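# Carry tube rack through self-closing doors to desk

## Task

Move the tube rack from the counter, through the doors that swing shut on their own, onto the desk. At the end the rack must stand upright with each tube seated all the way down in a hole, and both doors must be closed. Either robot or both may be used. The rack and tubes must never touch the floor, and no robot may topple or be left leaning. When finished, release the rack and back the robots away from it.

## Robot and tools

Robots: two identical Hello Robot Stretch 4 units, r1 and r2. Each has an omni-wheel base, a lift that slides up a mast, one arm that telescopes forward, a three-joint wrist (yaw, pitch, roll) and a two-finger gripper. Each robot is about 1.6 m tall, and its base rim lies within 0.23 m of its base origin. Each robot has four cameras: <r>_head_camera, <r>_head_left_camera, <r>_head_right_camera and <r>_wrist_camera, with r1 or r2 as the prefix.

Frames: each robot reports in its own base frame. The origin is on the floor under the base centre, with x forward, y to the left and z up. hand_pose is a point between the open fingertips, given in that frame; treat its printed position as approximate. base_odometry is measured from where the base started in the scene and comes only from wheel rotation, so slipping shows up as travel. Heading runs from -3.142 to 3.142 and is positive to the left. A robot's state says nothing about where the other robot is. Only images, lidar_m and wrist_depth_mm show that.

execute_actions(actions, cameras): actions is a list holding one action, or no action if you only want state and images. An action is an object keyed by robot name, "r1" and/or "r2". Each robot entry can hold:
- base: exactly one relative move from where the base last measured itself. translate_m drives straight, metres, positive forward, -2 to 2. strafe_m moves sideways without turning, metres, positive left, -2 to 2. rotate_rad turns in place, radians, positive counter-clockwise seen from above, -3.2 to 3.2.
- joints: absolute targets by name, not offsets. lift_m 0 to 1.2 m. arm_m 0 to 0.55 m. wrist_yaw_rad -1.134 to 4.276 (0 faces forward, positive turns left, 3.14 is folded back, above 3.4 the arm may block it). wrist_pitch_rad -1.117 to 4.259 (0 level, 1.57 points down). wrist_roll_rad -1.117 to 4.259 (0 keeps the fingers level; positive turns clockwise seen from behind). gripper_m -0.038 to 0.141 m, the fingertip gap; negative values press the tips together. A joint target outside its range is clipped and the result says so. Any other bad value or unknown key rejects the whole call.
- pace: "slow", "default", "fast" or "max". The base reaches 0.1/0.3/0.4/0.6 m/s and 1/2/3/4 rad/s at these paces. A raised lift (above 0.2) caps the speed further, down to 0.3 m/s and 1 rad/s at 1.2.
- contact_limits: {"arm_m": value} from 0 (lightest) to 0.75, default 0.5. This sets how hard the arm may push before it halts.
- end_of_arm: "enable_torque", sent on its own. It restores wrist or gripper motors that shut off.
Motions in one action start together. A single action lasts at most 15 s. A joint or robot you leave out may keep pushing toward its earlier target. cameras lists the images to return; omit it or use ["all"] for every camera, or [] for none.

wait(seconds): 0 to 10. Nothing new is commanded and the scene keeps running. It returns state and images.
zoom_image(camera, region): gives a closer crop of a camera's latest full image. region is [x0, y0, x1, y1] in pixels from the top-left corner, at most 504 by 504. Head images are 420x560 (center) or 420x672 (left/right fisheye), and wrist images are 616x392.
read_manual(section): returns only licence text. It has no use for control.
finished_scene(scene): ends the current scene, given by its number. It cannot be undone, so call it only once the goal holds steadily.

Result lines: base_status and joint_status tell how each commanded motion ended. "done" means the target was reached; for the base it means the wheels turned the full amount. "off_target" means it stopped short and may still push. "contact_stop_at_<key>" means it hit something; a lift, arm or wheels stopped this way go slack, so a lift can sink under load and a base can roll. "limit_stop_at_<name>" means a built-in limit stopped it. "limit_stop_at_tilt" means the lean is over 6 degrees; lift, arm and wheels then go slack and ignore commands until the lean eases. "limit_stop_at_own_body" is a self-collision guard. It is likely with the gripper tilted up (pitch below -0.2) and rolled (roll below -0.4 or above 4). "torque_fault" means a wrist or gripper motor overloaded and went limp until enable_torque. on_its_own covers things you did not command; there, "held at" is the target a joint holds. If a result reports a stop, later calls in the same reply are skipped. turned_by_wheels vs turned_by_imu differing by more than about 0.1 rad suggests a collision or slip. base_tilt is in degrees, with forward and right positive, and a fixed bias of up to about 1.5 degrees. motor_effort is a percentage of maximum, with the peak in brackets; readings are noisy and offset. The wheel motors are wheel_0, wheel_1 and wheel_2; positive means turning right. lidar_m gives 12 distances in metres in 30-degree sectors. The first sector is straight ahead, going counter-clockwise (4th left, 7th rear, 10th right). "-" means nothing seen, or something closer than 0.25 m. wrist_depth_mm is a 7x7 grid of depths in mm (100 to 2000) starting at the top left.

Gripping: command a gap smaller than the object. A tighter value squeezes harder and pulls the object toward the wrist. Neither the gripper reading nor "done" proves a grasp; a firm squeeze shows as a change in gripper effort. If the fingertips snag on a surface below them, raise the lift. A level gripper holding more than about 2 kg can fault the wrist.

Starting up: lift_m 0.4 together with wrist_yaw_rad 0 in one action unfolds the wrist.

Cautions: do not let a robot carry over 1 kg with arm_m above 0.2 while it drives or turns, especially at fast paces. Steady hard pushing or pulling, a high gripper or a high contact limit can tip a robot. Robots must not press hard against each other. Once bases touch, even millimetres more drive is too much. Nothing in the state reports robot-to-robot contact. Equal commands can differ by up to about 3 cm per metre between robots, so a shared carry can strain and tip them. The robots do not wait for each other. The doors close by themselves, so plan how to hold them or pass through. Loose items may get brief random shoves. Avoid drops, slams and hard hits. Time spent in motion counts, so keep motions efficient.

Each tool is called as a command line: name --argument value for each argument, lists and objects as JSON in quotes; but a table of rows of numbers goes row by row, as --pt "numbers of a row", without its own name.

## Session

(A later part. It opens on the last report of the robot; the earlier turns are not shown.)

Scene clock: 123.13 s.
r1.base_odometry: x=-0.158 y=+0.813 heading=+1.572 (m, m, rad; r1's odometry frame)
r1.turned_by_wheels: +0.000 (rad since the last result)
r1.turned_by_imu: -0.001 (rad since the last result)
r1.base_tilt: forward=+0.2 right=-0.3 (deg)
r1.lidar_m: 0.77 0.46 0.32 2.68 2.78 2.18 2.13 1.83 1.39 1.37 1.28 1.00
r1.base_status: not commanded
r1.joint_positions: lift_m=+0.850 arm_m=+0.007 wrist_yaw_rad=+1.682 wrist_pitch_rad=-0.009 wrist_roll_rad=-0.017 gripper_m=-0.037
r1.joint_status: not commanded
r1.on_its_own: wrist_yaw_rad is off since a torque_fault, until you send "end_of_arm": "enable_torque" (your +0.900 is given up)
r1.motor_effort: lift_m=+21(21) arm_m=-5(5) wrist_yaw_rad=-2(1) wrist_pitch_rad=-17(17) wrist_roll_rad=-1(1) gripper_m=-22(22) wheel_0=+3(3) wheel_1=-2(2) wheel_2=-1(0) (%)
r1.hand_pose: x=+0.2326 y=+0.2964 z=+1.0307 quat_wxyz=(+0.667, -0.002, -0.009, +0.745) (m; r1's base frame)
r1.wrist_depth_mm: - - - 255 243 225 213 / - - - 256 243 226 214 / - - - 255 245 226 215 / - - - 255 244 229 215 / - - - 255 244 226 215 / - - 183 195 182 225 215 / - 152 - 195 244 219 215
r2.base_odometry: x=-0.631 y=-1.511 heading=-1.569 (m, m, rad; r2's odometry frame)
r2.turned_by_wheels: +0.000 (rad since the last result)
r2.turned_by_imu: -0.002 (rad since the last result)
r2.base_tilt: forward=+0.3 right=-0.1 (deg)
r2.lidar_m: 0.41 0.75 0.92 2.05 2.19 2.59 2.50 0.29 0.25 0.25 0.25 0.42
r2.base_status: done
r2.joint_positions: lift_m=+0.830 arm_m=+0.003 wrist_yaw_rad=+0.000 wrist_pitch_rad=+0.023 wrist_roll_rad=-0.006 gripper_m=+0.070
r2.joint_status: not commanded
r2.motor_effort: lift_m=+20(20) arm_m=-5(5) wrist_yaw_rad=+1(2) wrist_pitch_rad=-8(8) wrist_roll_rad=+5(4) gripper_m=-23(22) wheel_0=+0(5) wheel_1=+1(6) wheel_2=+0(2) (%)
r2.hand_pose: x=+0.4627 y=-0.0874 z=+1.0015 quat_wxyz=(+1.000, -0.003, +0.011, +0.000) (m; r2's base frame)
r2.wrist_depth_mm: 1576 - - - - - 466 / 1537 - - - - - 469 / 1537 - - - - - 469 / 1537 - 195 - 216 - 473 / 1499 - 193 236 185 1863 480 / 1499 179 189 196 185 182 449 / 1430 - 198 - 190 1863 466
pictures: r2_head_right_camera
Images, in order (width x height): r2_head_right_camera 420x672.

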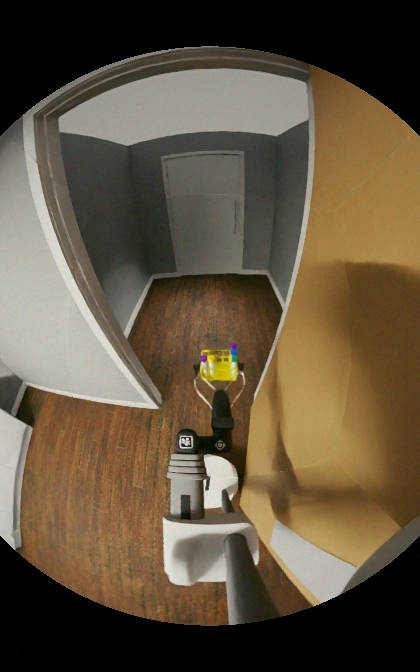

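execute_actions --actions '[{"r1":{"joints":{"gripper_m":0.1}},"r2":{"base":{"rotate_rad":3.14},"pace":"slow"}}]' --cameras '[]'

execute_actions --actions '[{"r1":{"base":{"strafe_m":-0.1}}}]' --cameras '[]'

execute_actions --actions '[{"r1":{"end_of_arm":"enable_torque"}}]' --cameras '[]'

execute_actions --actions '[{"r1":{"base":{"translate_m":-1.0},"joints":{"wrist_yaw_rad":3.1}}}]' --cameras '[]'

execute_actions --actions '[{"r1":{"base":{"strafe_m":1.47}}}]' --cameras '["r1_head_camera"]'

Scene clock: 130.70 s.
r1.base_odometry: x=-0.158 y=+0.813 heading=+1.572 (m, m, rad; r1's odometry frame)
r1.turned_by_wheels: +0.000 (rad since the last result)
r1.turned_by_imu: -0.002 (rad since the last result)
r1.base_tilt: forward=+0.2 right=-0.3 (deg)
r1.lidar_m: 0.82 0.49 0.38 0.61 2.76 2.16 2.14 1.83 1.42 1.38 1.26 1.00
r1.base_status: not commanded
r1.joint_positions: lift_m=+0.850 arm_m=+0.007 wrist_yaw_rad=+1.655 wrist_pitch_rad=-0.013 wrist_roll_rad=-0.017 gripper_m=+0.100
r1.joint_status: all done
r1.on_its_own: wrist_yaw_rad is off since a torque_fault, until you send "end_of_arm": "enable_torque" (your +0.900 is given up)
r1.motor_effort: lift_m=+21(21) arm_m=-5(5) wrist_yaw_rad=-1(1) wrist_pitch_rad=-6(17) wrist_roll_rad=-1(1) gripper_m=+2(24) wheel_0=+2(3) wheel_1=-2(2) wheel_2=+0(1) (%)
r1.hand_pose: x=+0.2406 y=+0.2948 z=+1.0317 quat_wxyz=(+0.677, -0.001, -0.010, +0.736) (m; r1's base frame)
r1.wrist_depth_mm: - - - 310 294 268 252 / - - - 312 290 270 254 / - - - 314 293 267 252 / - - - 307 293 268 254 / - 609 707 307 293 267 253 / - - 338 306 198 268 254 / - - - 151 291 263 253
r2.base_odometry: x=-0.631 y=-1.512 heading=+1.571 (m, m, rad; r2's odometry frame)
r2.turned_by_wheels: +3.140 (rad since the last result)
r2.turned_by_imu: +3.204 (rad since the last result)
r2.base_tilt: forward=+0.0 right=-0.1 (deg)
r2.lidar_m: 0.40 0.25 0.55 - 0.25 0.42 2.99 0.76 0.93 2.03 2.19 0.42
r2.base_status: done
r2.joint_positions: lift_m=+0.830 arm_m=+0.003 wrist_yaw_rad=+0.000 wrist_pitch_rad=+0.023 wrist_roll_rad=-0.006 gripper_m=+0.070
r2.joint_status: not commanded
r2.motor_effort: lift_m=+20(20) arm_m=-3(5) wrist_yaw_rad=-1(3) wrist_pitch_rad=-8(9) wrist_roll_rad=+4(3) gripper_m=-19(21) wheel_0=-4(8) wheel_1=+1(11) wheel_2=-2(7) (%)
r2.hand_pose: x=+0.4625 y=-0.0874 z=+1.0016 quat_wxyz=(+1.000, -0.003, +0.011, +0.000) (m; r2's base frame)
r2.wrist_depth_mm: - - - - - - - / - - - - - - - / - - - - - - - / - - 195 - 214 - - / - - 193 263 185 - - / - 179 189 198 185 187 - / - - 198 - 190 1983 1921
pictures: none
No camera images: the call's "cameras" was empty. Leave "cameras" out to get every camera's image.

Scene clock: 132.17 s.
r1.base_odometry: x=-0.058 y=+0.813 heading=+1.572 (m, m, rad; r1's odometry frame)
r1.turned_by_wheels: +0.000 (rad since the last result)
r1.turned_by_imu: -0.001 (rad since the last result)
r1.base_tilt: forward=+0.2 right=-0.3 (deg)
r1.lidar_m: 0.96 0.60 0.46 0.69 2.79 2.17 2.14 1.73 1.28 1.26 1.26 0.99
r1.base_status: done
r1.joint_positions: lift_m=+0.850 arm_m=+0.007 wrist_yaw_rad=+1.655 wrist_pitch_rad=-0.013 wrist_roll_rad=-0.017 gripper_m=+0.100
r1.joint_status: not commanded
r1.on_its_own: wrist_yaw_rad is off since a torque_fault, until you send "end_of_arm": "enable_torque" (your +0.900 is given up)
r1.motor_effort: lift_m=+21(21) arm_m=-5(5) wrist_yaw_rad=-1(1) wrist_pitch_rad=-6(6) wrist_roll_rad=-1(1) gripper_m=-1(1) wheel_0=+0(6) wheel_1=+0(9) wheel_2=-1(2) (%)
r1.hand_pose: x=+0.2406 y=+0.2948 z=+1.0317 quat_wxyz=(+0.677, -0.001, -0.011, +0.736) (m; r1's base frame)
r1.wrist_depth_mm: - - - 418 387 355 330 / - - - 413 384 353 332 / - - - 415 384 355 336 / - - - 413 389 357 332 / - - 788 410 384 355 332 / - - - 410 198 355 334 / - - - 152 384 347 332
r2.base_odometry: x=-0.631 y=-1.512 heading=+1.571 (m, m, rad; r2's odometry frame)
r2.turned_by_wheels: +0.000 (rad since the last result)
r2.turned_by_imu: -0.001 (rad since the last result)
r2.base_tilt: forward=+0.2 right=-0.1 (deg)
r2.lidar_m: 0.41 0.25 0.67 - 0.25 0.41 2.97 0.76 0.93 2.04 2.19 0.44
r2.base_status: not commanded
r2.joint_positions: lift_m=+0.830 arm_m=+0.003 wrist_yaw_rad=+0.000 wrist_pitch_rad=+0.023 wrist_roll_rad=-0.006 gripper_m=+0.070
r2.joint_status: not commanded
r2.motor_effort: lift_m=+20(20) arm_m=-4(3) wrist_yaw_rad=-1(0) wrist_pitch_rad=-9(9) wrist_roll_rad=+3(3) gripper_m=-22(21) wheel_0=-4(4) wheel_1=+1(1) wheel_2=-2(2) (%)
r2.hand_pose: x=+0.4625 y=-0.0874 z=+1.0016 quat_wxyz=(+1.000, -0.003, +0.011, +0.000) (m; r2's base frame)
r2.wrist_depth_mm: - - - - - - - / - - - - - - - / - - - - - - - / - - 194 - 216 - - / - - 192 263 185 - - / - 179 188 209 186 188 - / - - 198 - 190 1983 1921
pictures: none
No camera images: the call's "cameras" was empty. Leave "cameras" out to get every camera's image.

Scene clock: 132.47 s.
r1.base_odometry: x=-0.058 y=+0.813 heading=+1.572 (m, m, rad; r1's odometry frame)
r1.turned_by_wheels: +0.000 (rad since the last result)
r1.turned_by_imu: +0.000 (rad since the last result)
r1.base_tilt: forward=+0.2 right=-0.3 (deg)
r1.lidar_m: 0.93 0.60 0.46 0.69 2.75 2.18 2.14 1.71 1.28 1.27 1.24 0.96
r1.base_status: not commanded
r1.joint_positions: lift_m=+0.850 arm_m=+0.007 wrist_yaw_rad=+1.655 wrist_pitch_rad=-0.013 wrist_roll_rad=-0.017 gripper_m=+0.100
r1.joint_status: not commanded
r1.end_of_arm: enable_torque: each motor that was off is on again
r1.on_its_own: wrist_yaw_rad is held at +1.655, not at your +0.900, since a torque_fault
r1.motor_effort: lift_m=+21(21) arm_m=-5(5) wrist_yaw_rad=-1(0) wrist_pitch_rad=-6(6) wrist_roll_rad=-1(1) gripper_m=-5(0) wheel_0=+0(0) wheel_1=+0(0) wheel_2=-1(1) (%)
r1.hand_pose: x=+0.2406 y=+0.2948 z=+1.0317 quat_wxyz=(+0.677, -0.001, -0.011, +0.736) (m; r1's base frame)
r1.wrist_depth_mm: - - - 418 387 355 332 / - - - 407 387 351 332 / - - - 407 387 355 336 / - - - 413 387 353 332 / - - 798 410 384 355 334 / - - - 410 198 355 332 / - - - 152 384 345 330
r2.base_odometry: x=-0.631 y=-1.512 heading=+1.571 (m, m, rad; r2's odometry frame)
r2.turned_by_wheels: +0.000 (rad since the last result)
r2.turned_by_imu: +0.000 (rad since the last result)
r2.base_tilt: forward=+0.4 right=-0.1 (deg)
r2.lidar_m: 0.41 0.25 0.67 - 0.25 0.41 2.99 0.75 0.92 2.05 2.18 0.43
r2.base_status: not commanded
r2.joint_positions: lift_m=+0.830 arm_m=+0.003 wrist_yaw_rad=+0.000 wrist_pitch_rad=+0.023 wrist_roll_rad=-0.006 gripper_m=+0.070
r2.joint_status: not commanded
r2.motor_effort: lift_m=+20(19) arm_m=-4(4) wrist_yaw_rad=+0(1) wrist_pitch_rad=-9(9) wrist_roll_rad=+4(4) gripper_m=-22(23) wheel_0=-4(4) wheel_1=+1(1) wheel_2=-2(2) (%)
r2.hand_pose: x=+0.4625 y=-0.0874 z=+1.0016 quat_wxyz=(+1.000, -0.003, +0.011, +0.000) (m; r2's base frame)
r2.wrist_depth_mm: - - - - - - - / - - - - - - - / - - - - - - - / - - 195 - 216 - - / - - 192 263 185 - - / - 178 189 208 185 188 - / - - 198 - 190 1921 1921
pictures: none
No camera images: the call's "cameras" was empty. Leave "cameras" out to get every camera's image.

Scene clock: 137.30 s.
r1.base_odometry: x=-0.057 y=-0.187 heading=+1.572 (m, m, rad; r1's odometry frame)
r1.turned_by_wheels: +0.000 (rad since the last result)
r1.turned_by_imu: +0.001 (rad since the last result)
r1.base_tilt: forward=+0.2 right=-0.2 (deg)
r1.lidar_m: 1.55 1.17 2.95 2.89 1.47 1.19 1.15 1.25 1.21 1.17 1.27 1.90
r1.base_status: done
r1.joint_positions: lift_m=+0.850 arm_m=+0.007 wrist_yaw_rad=+3.100 wrist_pitch_rad=-0.013 wrist_roll_rad=-0.017 gripper_m=+0.100
r1.joint_status: all done
r1.motor_effort: lift_m=+21(21) arm_m=-5(5) wrist_yaw_rad=-3(4) wrist_pitch_rad=-6(6) wrist_roll_rad=-1(1) gripper_m=-3(0) wheel_0=-1(5) wheel_1=+0(2) wheel_2=-1(9) (%)
r1.hand_pose: x=-0.1069 y=+0.0994 z=+1.0318 quat_wxyz=(+0.021, +0.006, -0.009, +1.000) (m; r1's base frame)
r1.wrist_depth_mm: - 141 1366 1281 1308 1255 1281 / - 140 1308 1336 1336 1281 1281 / 104 138 242 1336 1281 1281 1281 / 118 140 1308 1255 1281 1255 1255 / 1366 1336 1336 1336 1308 1281 1281 / 1308 1308 1308 1308 197 1281 1229 / 1336 1336 1308 151 1281 1229 1255
r2.base_odometry: x=-0.631 y=-1.512 heading=+1.571 (m, m, rad; r2's odometry frame)
r2.turned_by_wheels: +0.000 (rad since the last result)
r2.turned_by_imu: -0.002 (rad since the last result)
r2.base_tilt: forward=+0.2 right=-0.2 (deg)
r2.lidar_m: 0.41 0.25 2.36 - 0.25 0.42 2.98 0.76 0.92 2.05 2.19 0.44
r2.base_status: not commanded
r2.joint_positions: lift_m=+0.830 arm_m=+0.003 wrist_yaw_rad=+0.000 wrist_pitch_rad=+0.023 wrist_roll_rad=-0.006 gripper_m=+0.070
r2.joint_status: not commanded
r2.motor_effort: lift_m=+20(20) arm_m=-4(3) wrist_yaw_rad=+0(1) wrist_pitch_rad=-9(8) wrist_roll_rad=+3(5) gripper_m=-22(25) wheel_0=-4(4) wheel_1=+1(1) wheel_2=-2(2) (%)
r2.hand_pose: x=+0.4625 y=-0.0874 z=+1.0016 quat_wxyz=(+1.000, -0.003, +0.011, +0.000) (m; r2's base frame)
r2.wrist_depth_mm: 1160 - - - - - - / - - - - - - - / 1229 - - - - - - / 1098 - 195 - 215 - - / - - 192 263 185 - - / - 179 189 208 185 187 - / - - 198 - 190 1983 1921
pictures: none
No camera images: the call's "cameras" was empty. Leave "cameras" out to get every camera's image.

Scene clock: 143.53 s.
r1.base_odometry: x=-1.527 y=-0.189 heading=+1.572 (m, m, rad; r1's odometry frame)
r1.turned_by_wheels: +0.000 (rad since the last result)
r1.turned_by_imu: +0.002 (rad since the last result)
r1.base_tilt: forward=+0.2 right=-0.3 (deg)
r1.lidar_m: 2.13 1.85 1.47 1.44 1.29 0.99 0.98 1.08 1.63 2.64 2.74 1.13
r1.base_status: done
r1.joint_positions: lift_m=+0.850 arm_m=+0.007 wrist_yaw_rad=+3.100 wrist_pitch_rad=-0.013 wrist_roll_rad=-0.017 gripper_m=+0.100
r1.joint_status: not commanded
r1.motor_effort: lift_m=+20(21) arm_m=-5(5) wrist_yaw_rad=-2(0) wrist_pitch_rad=-6(6) wrist_roll_rad=-1(1) gripper_m=-1(4) wheel_0=+1(10) wheel_1=+0(10) wheel_2=-1(1) (%)
r1.hand_pose: x=-0.1069 y=+0.0994 z=+1.0318 quat_wxyz=(+0.021, +0.006, -0.009, +1.000) (m; r1's base frame)
r1.wrist_depth_mm: - 141 1138 1138 1118 1118 1118 / - 140 1118 1118 1118 1078 1078 / 104 138 241 1138 1118 1118 1098 / 118 140 1138 1118 1118 1118 1098 / 1138 1138 1160 1160 1138 1118 1098 / 1160 1138 1098 1138 198 1098 1078 / 1138 1138 1138 151 1098 1098 1098
r2.base_odometry: x=-0.631 y=-1.512 heading=+1.571 (m, m, rad; r2's odometry frame)
r2.turned_by_wheels: +0.000 (rad since the last result)
r2.turned_by_imu: -0.003 (rad since the last result)
r2.base_tilt: forward=+0.2 right=-0.1 (deg)
r2.lidar_m: 0.41 0.25 2.37 - 0.25 0.43 2.97 0.77 0.92 2.05 2.19 0.42
r2.base_status: not commanded
r2.joint_positions: lift_m=+0.830 arm_m=+0.003 wrist_yaw_rad=+0.000 wrist_pitch_rad=+0.023 wrist_roll_rad=-0.006 gripper_m=+0.070
r2.joint_status: not commanded
r2.motor_effort: lift_m=+20(19) arm_m=-4(3) wrist_yaw_rad=+0(0) wrist_pitch_rad=-9(8) wrist_roll_rad=+4(4) gripper_m=-23(20) wheel_0=-4(4) wheel_1=+1(1) wheel_2=-2(2) (%)
r2.hand_pose: x=+0.4625 y=-0.0874 z=+1.0016 quat_wxyz=(+1.000, -0.003, +0.011, +0.000) (m; r2's base frame)
r2.wrist_depth_mm: - - - - - 1205 - / - - - - - - - / - - - - - 1229 - / - - 195 - 216 - - / - - 192 263 185 - - / - 179 189 208 185 187 - / - - 198 - 190 1983 1921
pictures: r1_head_camera
Images, in order (width x height): r1_head_camera 420x560.

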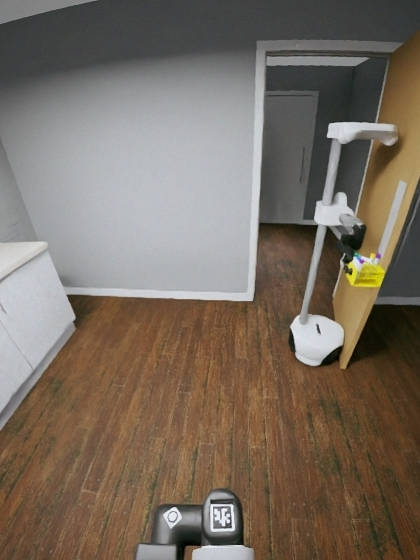

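execute_actions --actions '[{"r1":{"base":{"translate_m":1.7}}}]' --cameras '["r1_head_right_camera"]'

Scene clock: 151.80 s.
r1.base_odometry: x=-1.529 y=+1.511 heading=+1.572 (m, m, rad; r1's odometry frame)
r1.turned_by_wheels: +0.000 (rad since the last result)
r1.turned_by_imu: -0.008 (rad since the last result)
r1.base_tilt: forward=+0.1 right=-0.3 (deg)
r1.lidar_m: 0.41 0.44 0.67 1.24 1.34 2.04 2.65 0.89 0.61 0.64 1.30 0.42
r1.base_status: done
r1.joint_positions: lift_m=+0.850 arm_m=+0.007 wrist_yaw_rad=+3.100 wrist_pitch_rad=-0.013 wrist_roll_rad=-0.017 gripper_m=+0.100
r1.joint_status: not commanded
r1.motor_effort: lift_m=+20(21) arm_m=-5(5) wrist_yaw_rad=+0(0) wrist_pitch_rad=-6(5) wrist_roll_rad=-1(1) gripper_m=+2(0) wheel_0=+2(7) wheel_1=+0(5) wheel_2=+2(10) (%)
r1.hand_pose: x=-0.1069 y=+0.0994 z=+1.0318 quat_wxyz=(+0.021, +0.006, -0.009, +1.000) (m; r1's base frame)
r1.wrist_depth_mm: - 141 - - - - - / - 140 - - - - - / 104 138 242 - - - - / 118 140 - - - - - / - - - - - - 1863 / - - - - 197 - 1921 / - - - 152 - - 1921
r2.base_odometry: x=-0.631 y=-1.512 heading=+1.571 (m, m, rad; r2's odometry frame)
r2.turned_by_wheels: +0.000 (rad since the last result)
r2.turned_by_imu: -0.003 (rad since the last result)
r2.base_tilt: forward=+0.2 right=-0.1 (deg)
r2.lidar_m: 0.41 0.25 2.36 - 0.25 0.41 2.99 0.76 0.63 0.62 2.20 0.44
r2.base_status: not commanded
r2.joint_positions: lift_m=+0.830 arm_m=+0.003 wrist_yaw_rad=+0.000 wrist_pitch_rad=+0.023 wrist_roll_rad=-0.006 gripper_m=+0.070
r2.joint_status: not commanded
r2.motor_effort: lift_m=+20(20) arm_m=-4(3) wrist_yaw_rad=+0(1) wrist_pitch_rad=-9(9) wrist_roll_rad=+4(3) gripper_m=-19(19) wheel_0=-4(4) wheel_1=+1(1) wheel_2=-2(2) (%)
r2.hand_pose: x=+0.4625 y=-0.0874 z=+1.0016 quat_wxyz=(+1.000, -0.003, +0.011, +0.000) (m; r2's base frame)
r2.wrist_depth_mm: - - - - - - - / - - - - - - - / - - - - - - - / - - 195 - 215 - - / - - 192 263 185 - - / - 178 189 208 185 187 - / - - 198 - 190 1983 1983
pictures: r1_head_right_camera
Images, in order (width x height): r1_head_right_camera 420x672.

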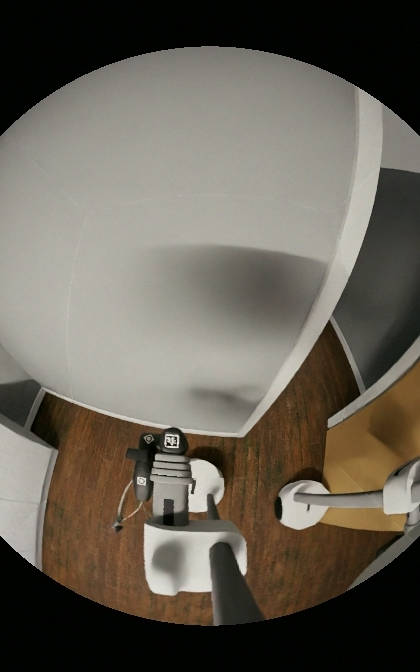

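execute_actions --actions '[{"r1":{"base":{"translate_m":0.12},"pace":"slow"},"r2":{"base":{"translate_m":0.13},"pace":"slow"}}]' --cameras '[]'

execute_actions --actions '[{"r1":{"base":{"strafe_m":-0.62},"pace":"slow"}}]' --cameras '["r1_head_right_camera","r1_head_camera"]'

Scene clock: 155.93 s.
r1.base_odometry: x=-1.529 y=+1.631 heading=+1.572 (m, m, rad; r1's odometry frame)
r1.turned_by_wheels: +0.000 (rad since the last result)
r1.turned_by_imu: -0.002 (rad since the last result)
r1.base_tilt: forward=+0.2 right=-0.3 (deg)
r1.lidar_m: 0.30 0.34 0.52 1.27 1.35 2.03 2.79 0.87 0.72 1.08 0.42 0.32
r1.base_status: done
r1.joint_positions: lift_m=+0.850 arm_m=+0.007 wrist_yaw_rad=+3.100 wrist_pitch_rad=-0.013 wrist_roll_rad=-0.017 gripper_m=+0.100
r1.joint_status: not commanded
r1.motor_effort: lift_m=+20(20) arm_m=-5(5) wrist_yaw_rad=-2(2) wrist_pitch_rad=-5(5) wrist_roll_rad=-1(1) gripper_m=-1(2) wheel_0=+2(4) wheel_1=+2(1) wheel_2=-1(7) (%)
r1.hand_pose: x=-0.1069 y=+0.0994 z=+1.0318 quat_wxyz=(+0.021, +0.006, -0.009, +1.000) (m; r1's base frame)
r1.wrist_depth_mm: - 141 - - - - - / - 140 - - - - - / 104 138 240 - - - - / 118 140 - - - - - / - - - - - - 1921 / - - - - 197 - 1863 / - - - 151 - - 1921
r2.base_odometry: x=-0.630 y=-1.382 heading=+1.571 (m, m, rad; r2's odometry frame)
r2.turned_by_wheels: +0.000 (rad since the last result)
r2.turned_by_imu: -0.002 (rad since the last result)
r2.base_tilt: forward=+0.1 right=-0.2 (deg)
r2.lidar_m: 0.41 2.51 2.07 2.06 0.25 0.40 3.14 0.86 0.72 2.05 2.20 0.43
r2.base_status: done
r2.joint_positions: lift_m=+0.830 arm_m=+0.003 wrist_yaw_rad=+0.000 wrist_pitch_rad=+0.023 wrist_roll_rad=-0.006 gripper_m=+0.070
r2.joint_status: not commanded
r2.motor_effort: lift_m=+19(20) arm_m=-4(4) wrist_yaw_rad=+0(0) wrist_pitch_rad=-9(9) wrist_roll_rad=+3(5) gripper_m=-19(20) wheel_0=+0(3) wheel_1=+4(5) wheel_2=-2(7) (%)
r2.hand_pose: x=+0.4625 y=-0.0874 z=+1.0016 quat_wxyz=(+1.000, -0.003, +0.011, +0.000) (m; r2's base frame)
r2.wrist_depth_mm: - - - - - - - / - - - - - - - / - - - - - - - / - - 195 - 213 - - / - - 194 263 185 - - / - 179 189 208 185 182 - / - - 198 - 190 1983 1921
pictures: none
No camera images: the call's "cameras" was empty. Leave "cameras" out to get every camera's image.

Scene clock: 163.27 s.
r1.base_odometry: x=-0.909 y=+1.632 heading=+1.573 (m, m, rad; r1's odometry frame)
r1.turned_by_wheels: +0.000 (rad since the last result)
r1.turned_by_imu: -0.002 (rad since the last result)
r1.base_tilt: forward=+0.1 right=-0.3 (deg)
r1.lidar_m: 2.42 0.34 0.40 1.70 2.02 2.93 0.32 0.30 0.48 0.49 0.57 1.96
r1.base_status: done
r1.joint_positions: lift_m=+0.850 arm_m=+0.007 wrist_yaw_rad=+3.100 wrist_pitch_rad=-0.013 wrist_roll_rad=-0.017 gripper_m=+0.100
r1.joint_status: not commanded
r1.motor_effort: lift_m=+20(20) arm_m=-5(5) wrist_yaw_rad=+1(2) wrist_pitch_rad=-6(6) wrist_roll_rad=-1(1) gripper_m=-5(2) wheel_0=+2(8) wheel_1=+0(4) wheel_2=-1(0) (%)
r1.hand_pose: x=-0.1069 y=+0.0994 z=+1.0318 quat_wxyz=(+0.021, +0.006, -0.009, +1.000) (m; r1's base frame)
r1.wrist_depth_mm: - 141 - - - - - / - 140 - - - - - / 104 138 242 - - - - / 118 140 831 - - - - / 654 - - - - - - / - - - - 198 - - / - 488 - 151 - - -
r2.base_odometry: x=-0.630 y=-1.382 heading=+1.571 (m, m, rad; r2's odometry frame)
r2.turned_by_wheels: +0.000 (rad since the last result)
r2.turned_by_imu: -0.003 (rad since the last result)
r2.base_tilt: forward=+0.2 right=+0.0 (deg)
r2.lidar_m: 0.41 2.49 2.07 2.06 0.25 0.39 0.33 0.32 1.14 2.05 2.22 0.43
r2.base_status: not commanded
r2.joint_positions: lift_m=+0.830 arm_m=+0.003 wrist_yaw_rad=+0.000 wrist_pitch_rad=+0.023 wrist_roll_rad=-0.006 gripper_m=+0.070
r2.joint_status: not commanded
r2.motor_effort: lift_m=+20(20) arm_m=-3(4) wrist_yaw_rad=+0(1) wrist_pitch_rad=-9(9) wrist_roll_rad=+4(5) gripper_m=-23(20) wheel_0=+0(1) wheel_1=+4(4) wheel_2=-2(2) (%)
r2.hand_pose: x=+0.4625 y=-0.0874 z=+1.0016 quat_wxyz=(+1.000, -0.003, +0.011, +0.000) (m; r2's base frame)
r2.wrist_depth_mm: - - - - - - - / - - - - - - - / - - - - - - - / - - 195 - 215 - - / - - 192 262 185 - - / - 179 188 208 185 182 - / - - 198 - 190 1921 1921
pictures: r1_head_camera, r1_head_right_camera
Images, in order (width x height): r1_head_camera 420x560, r1_head_right_camera 420x672.

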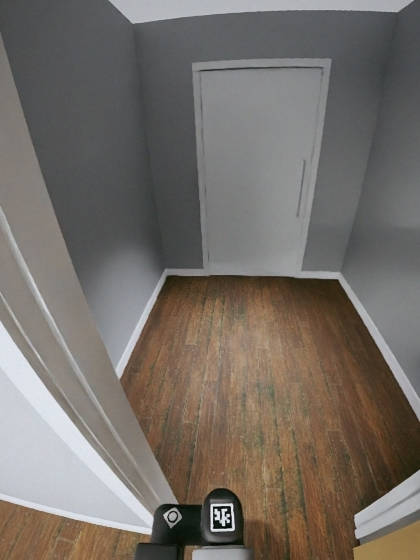

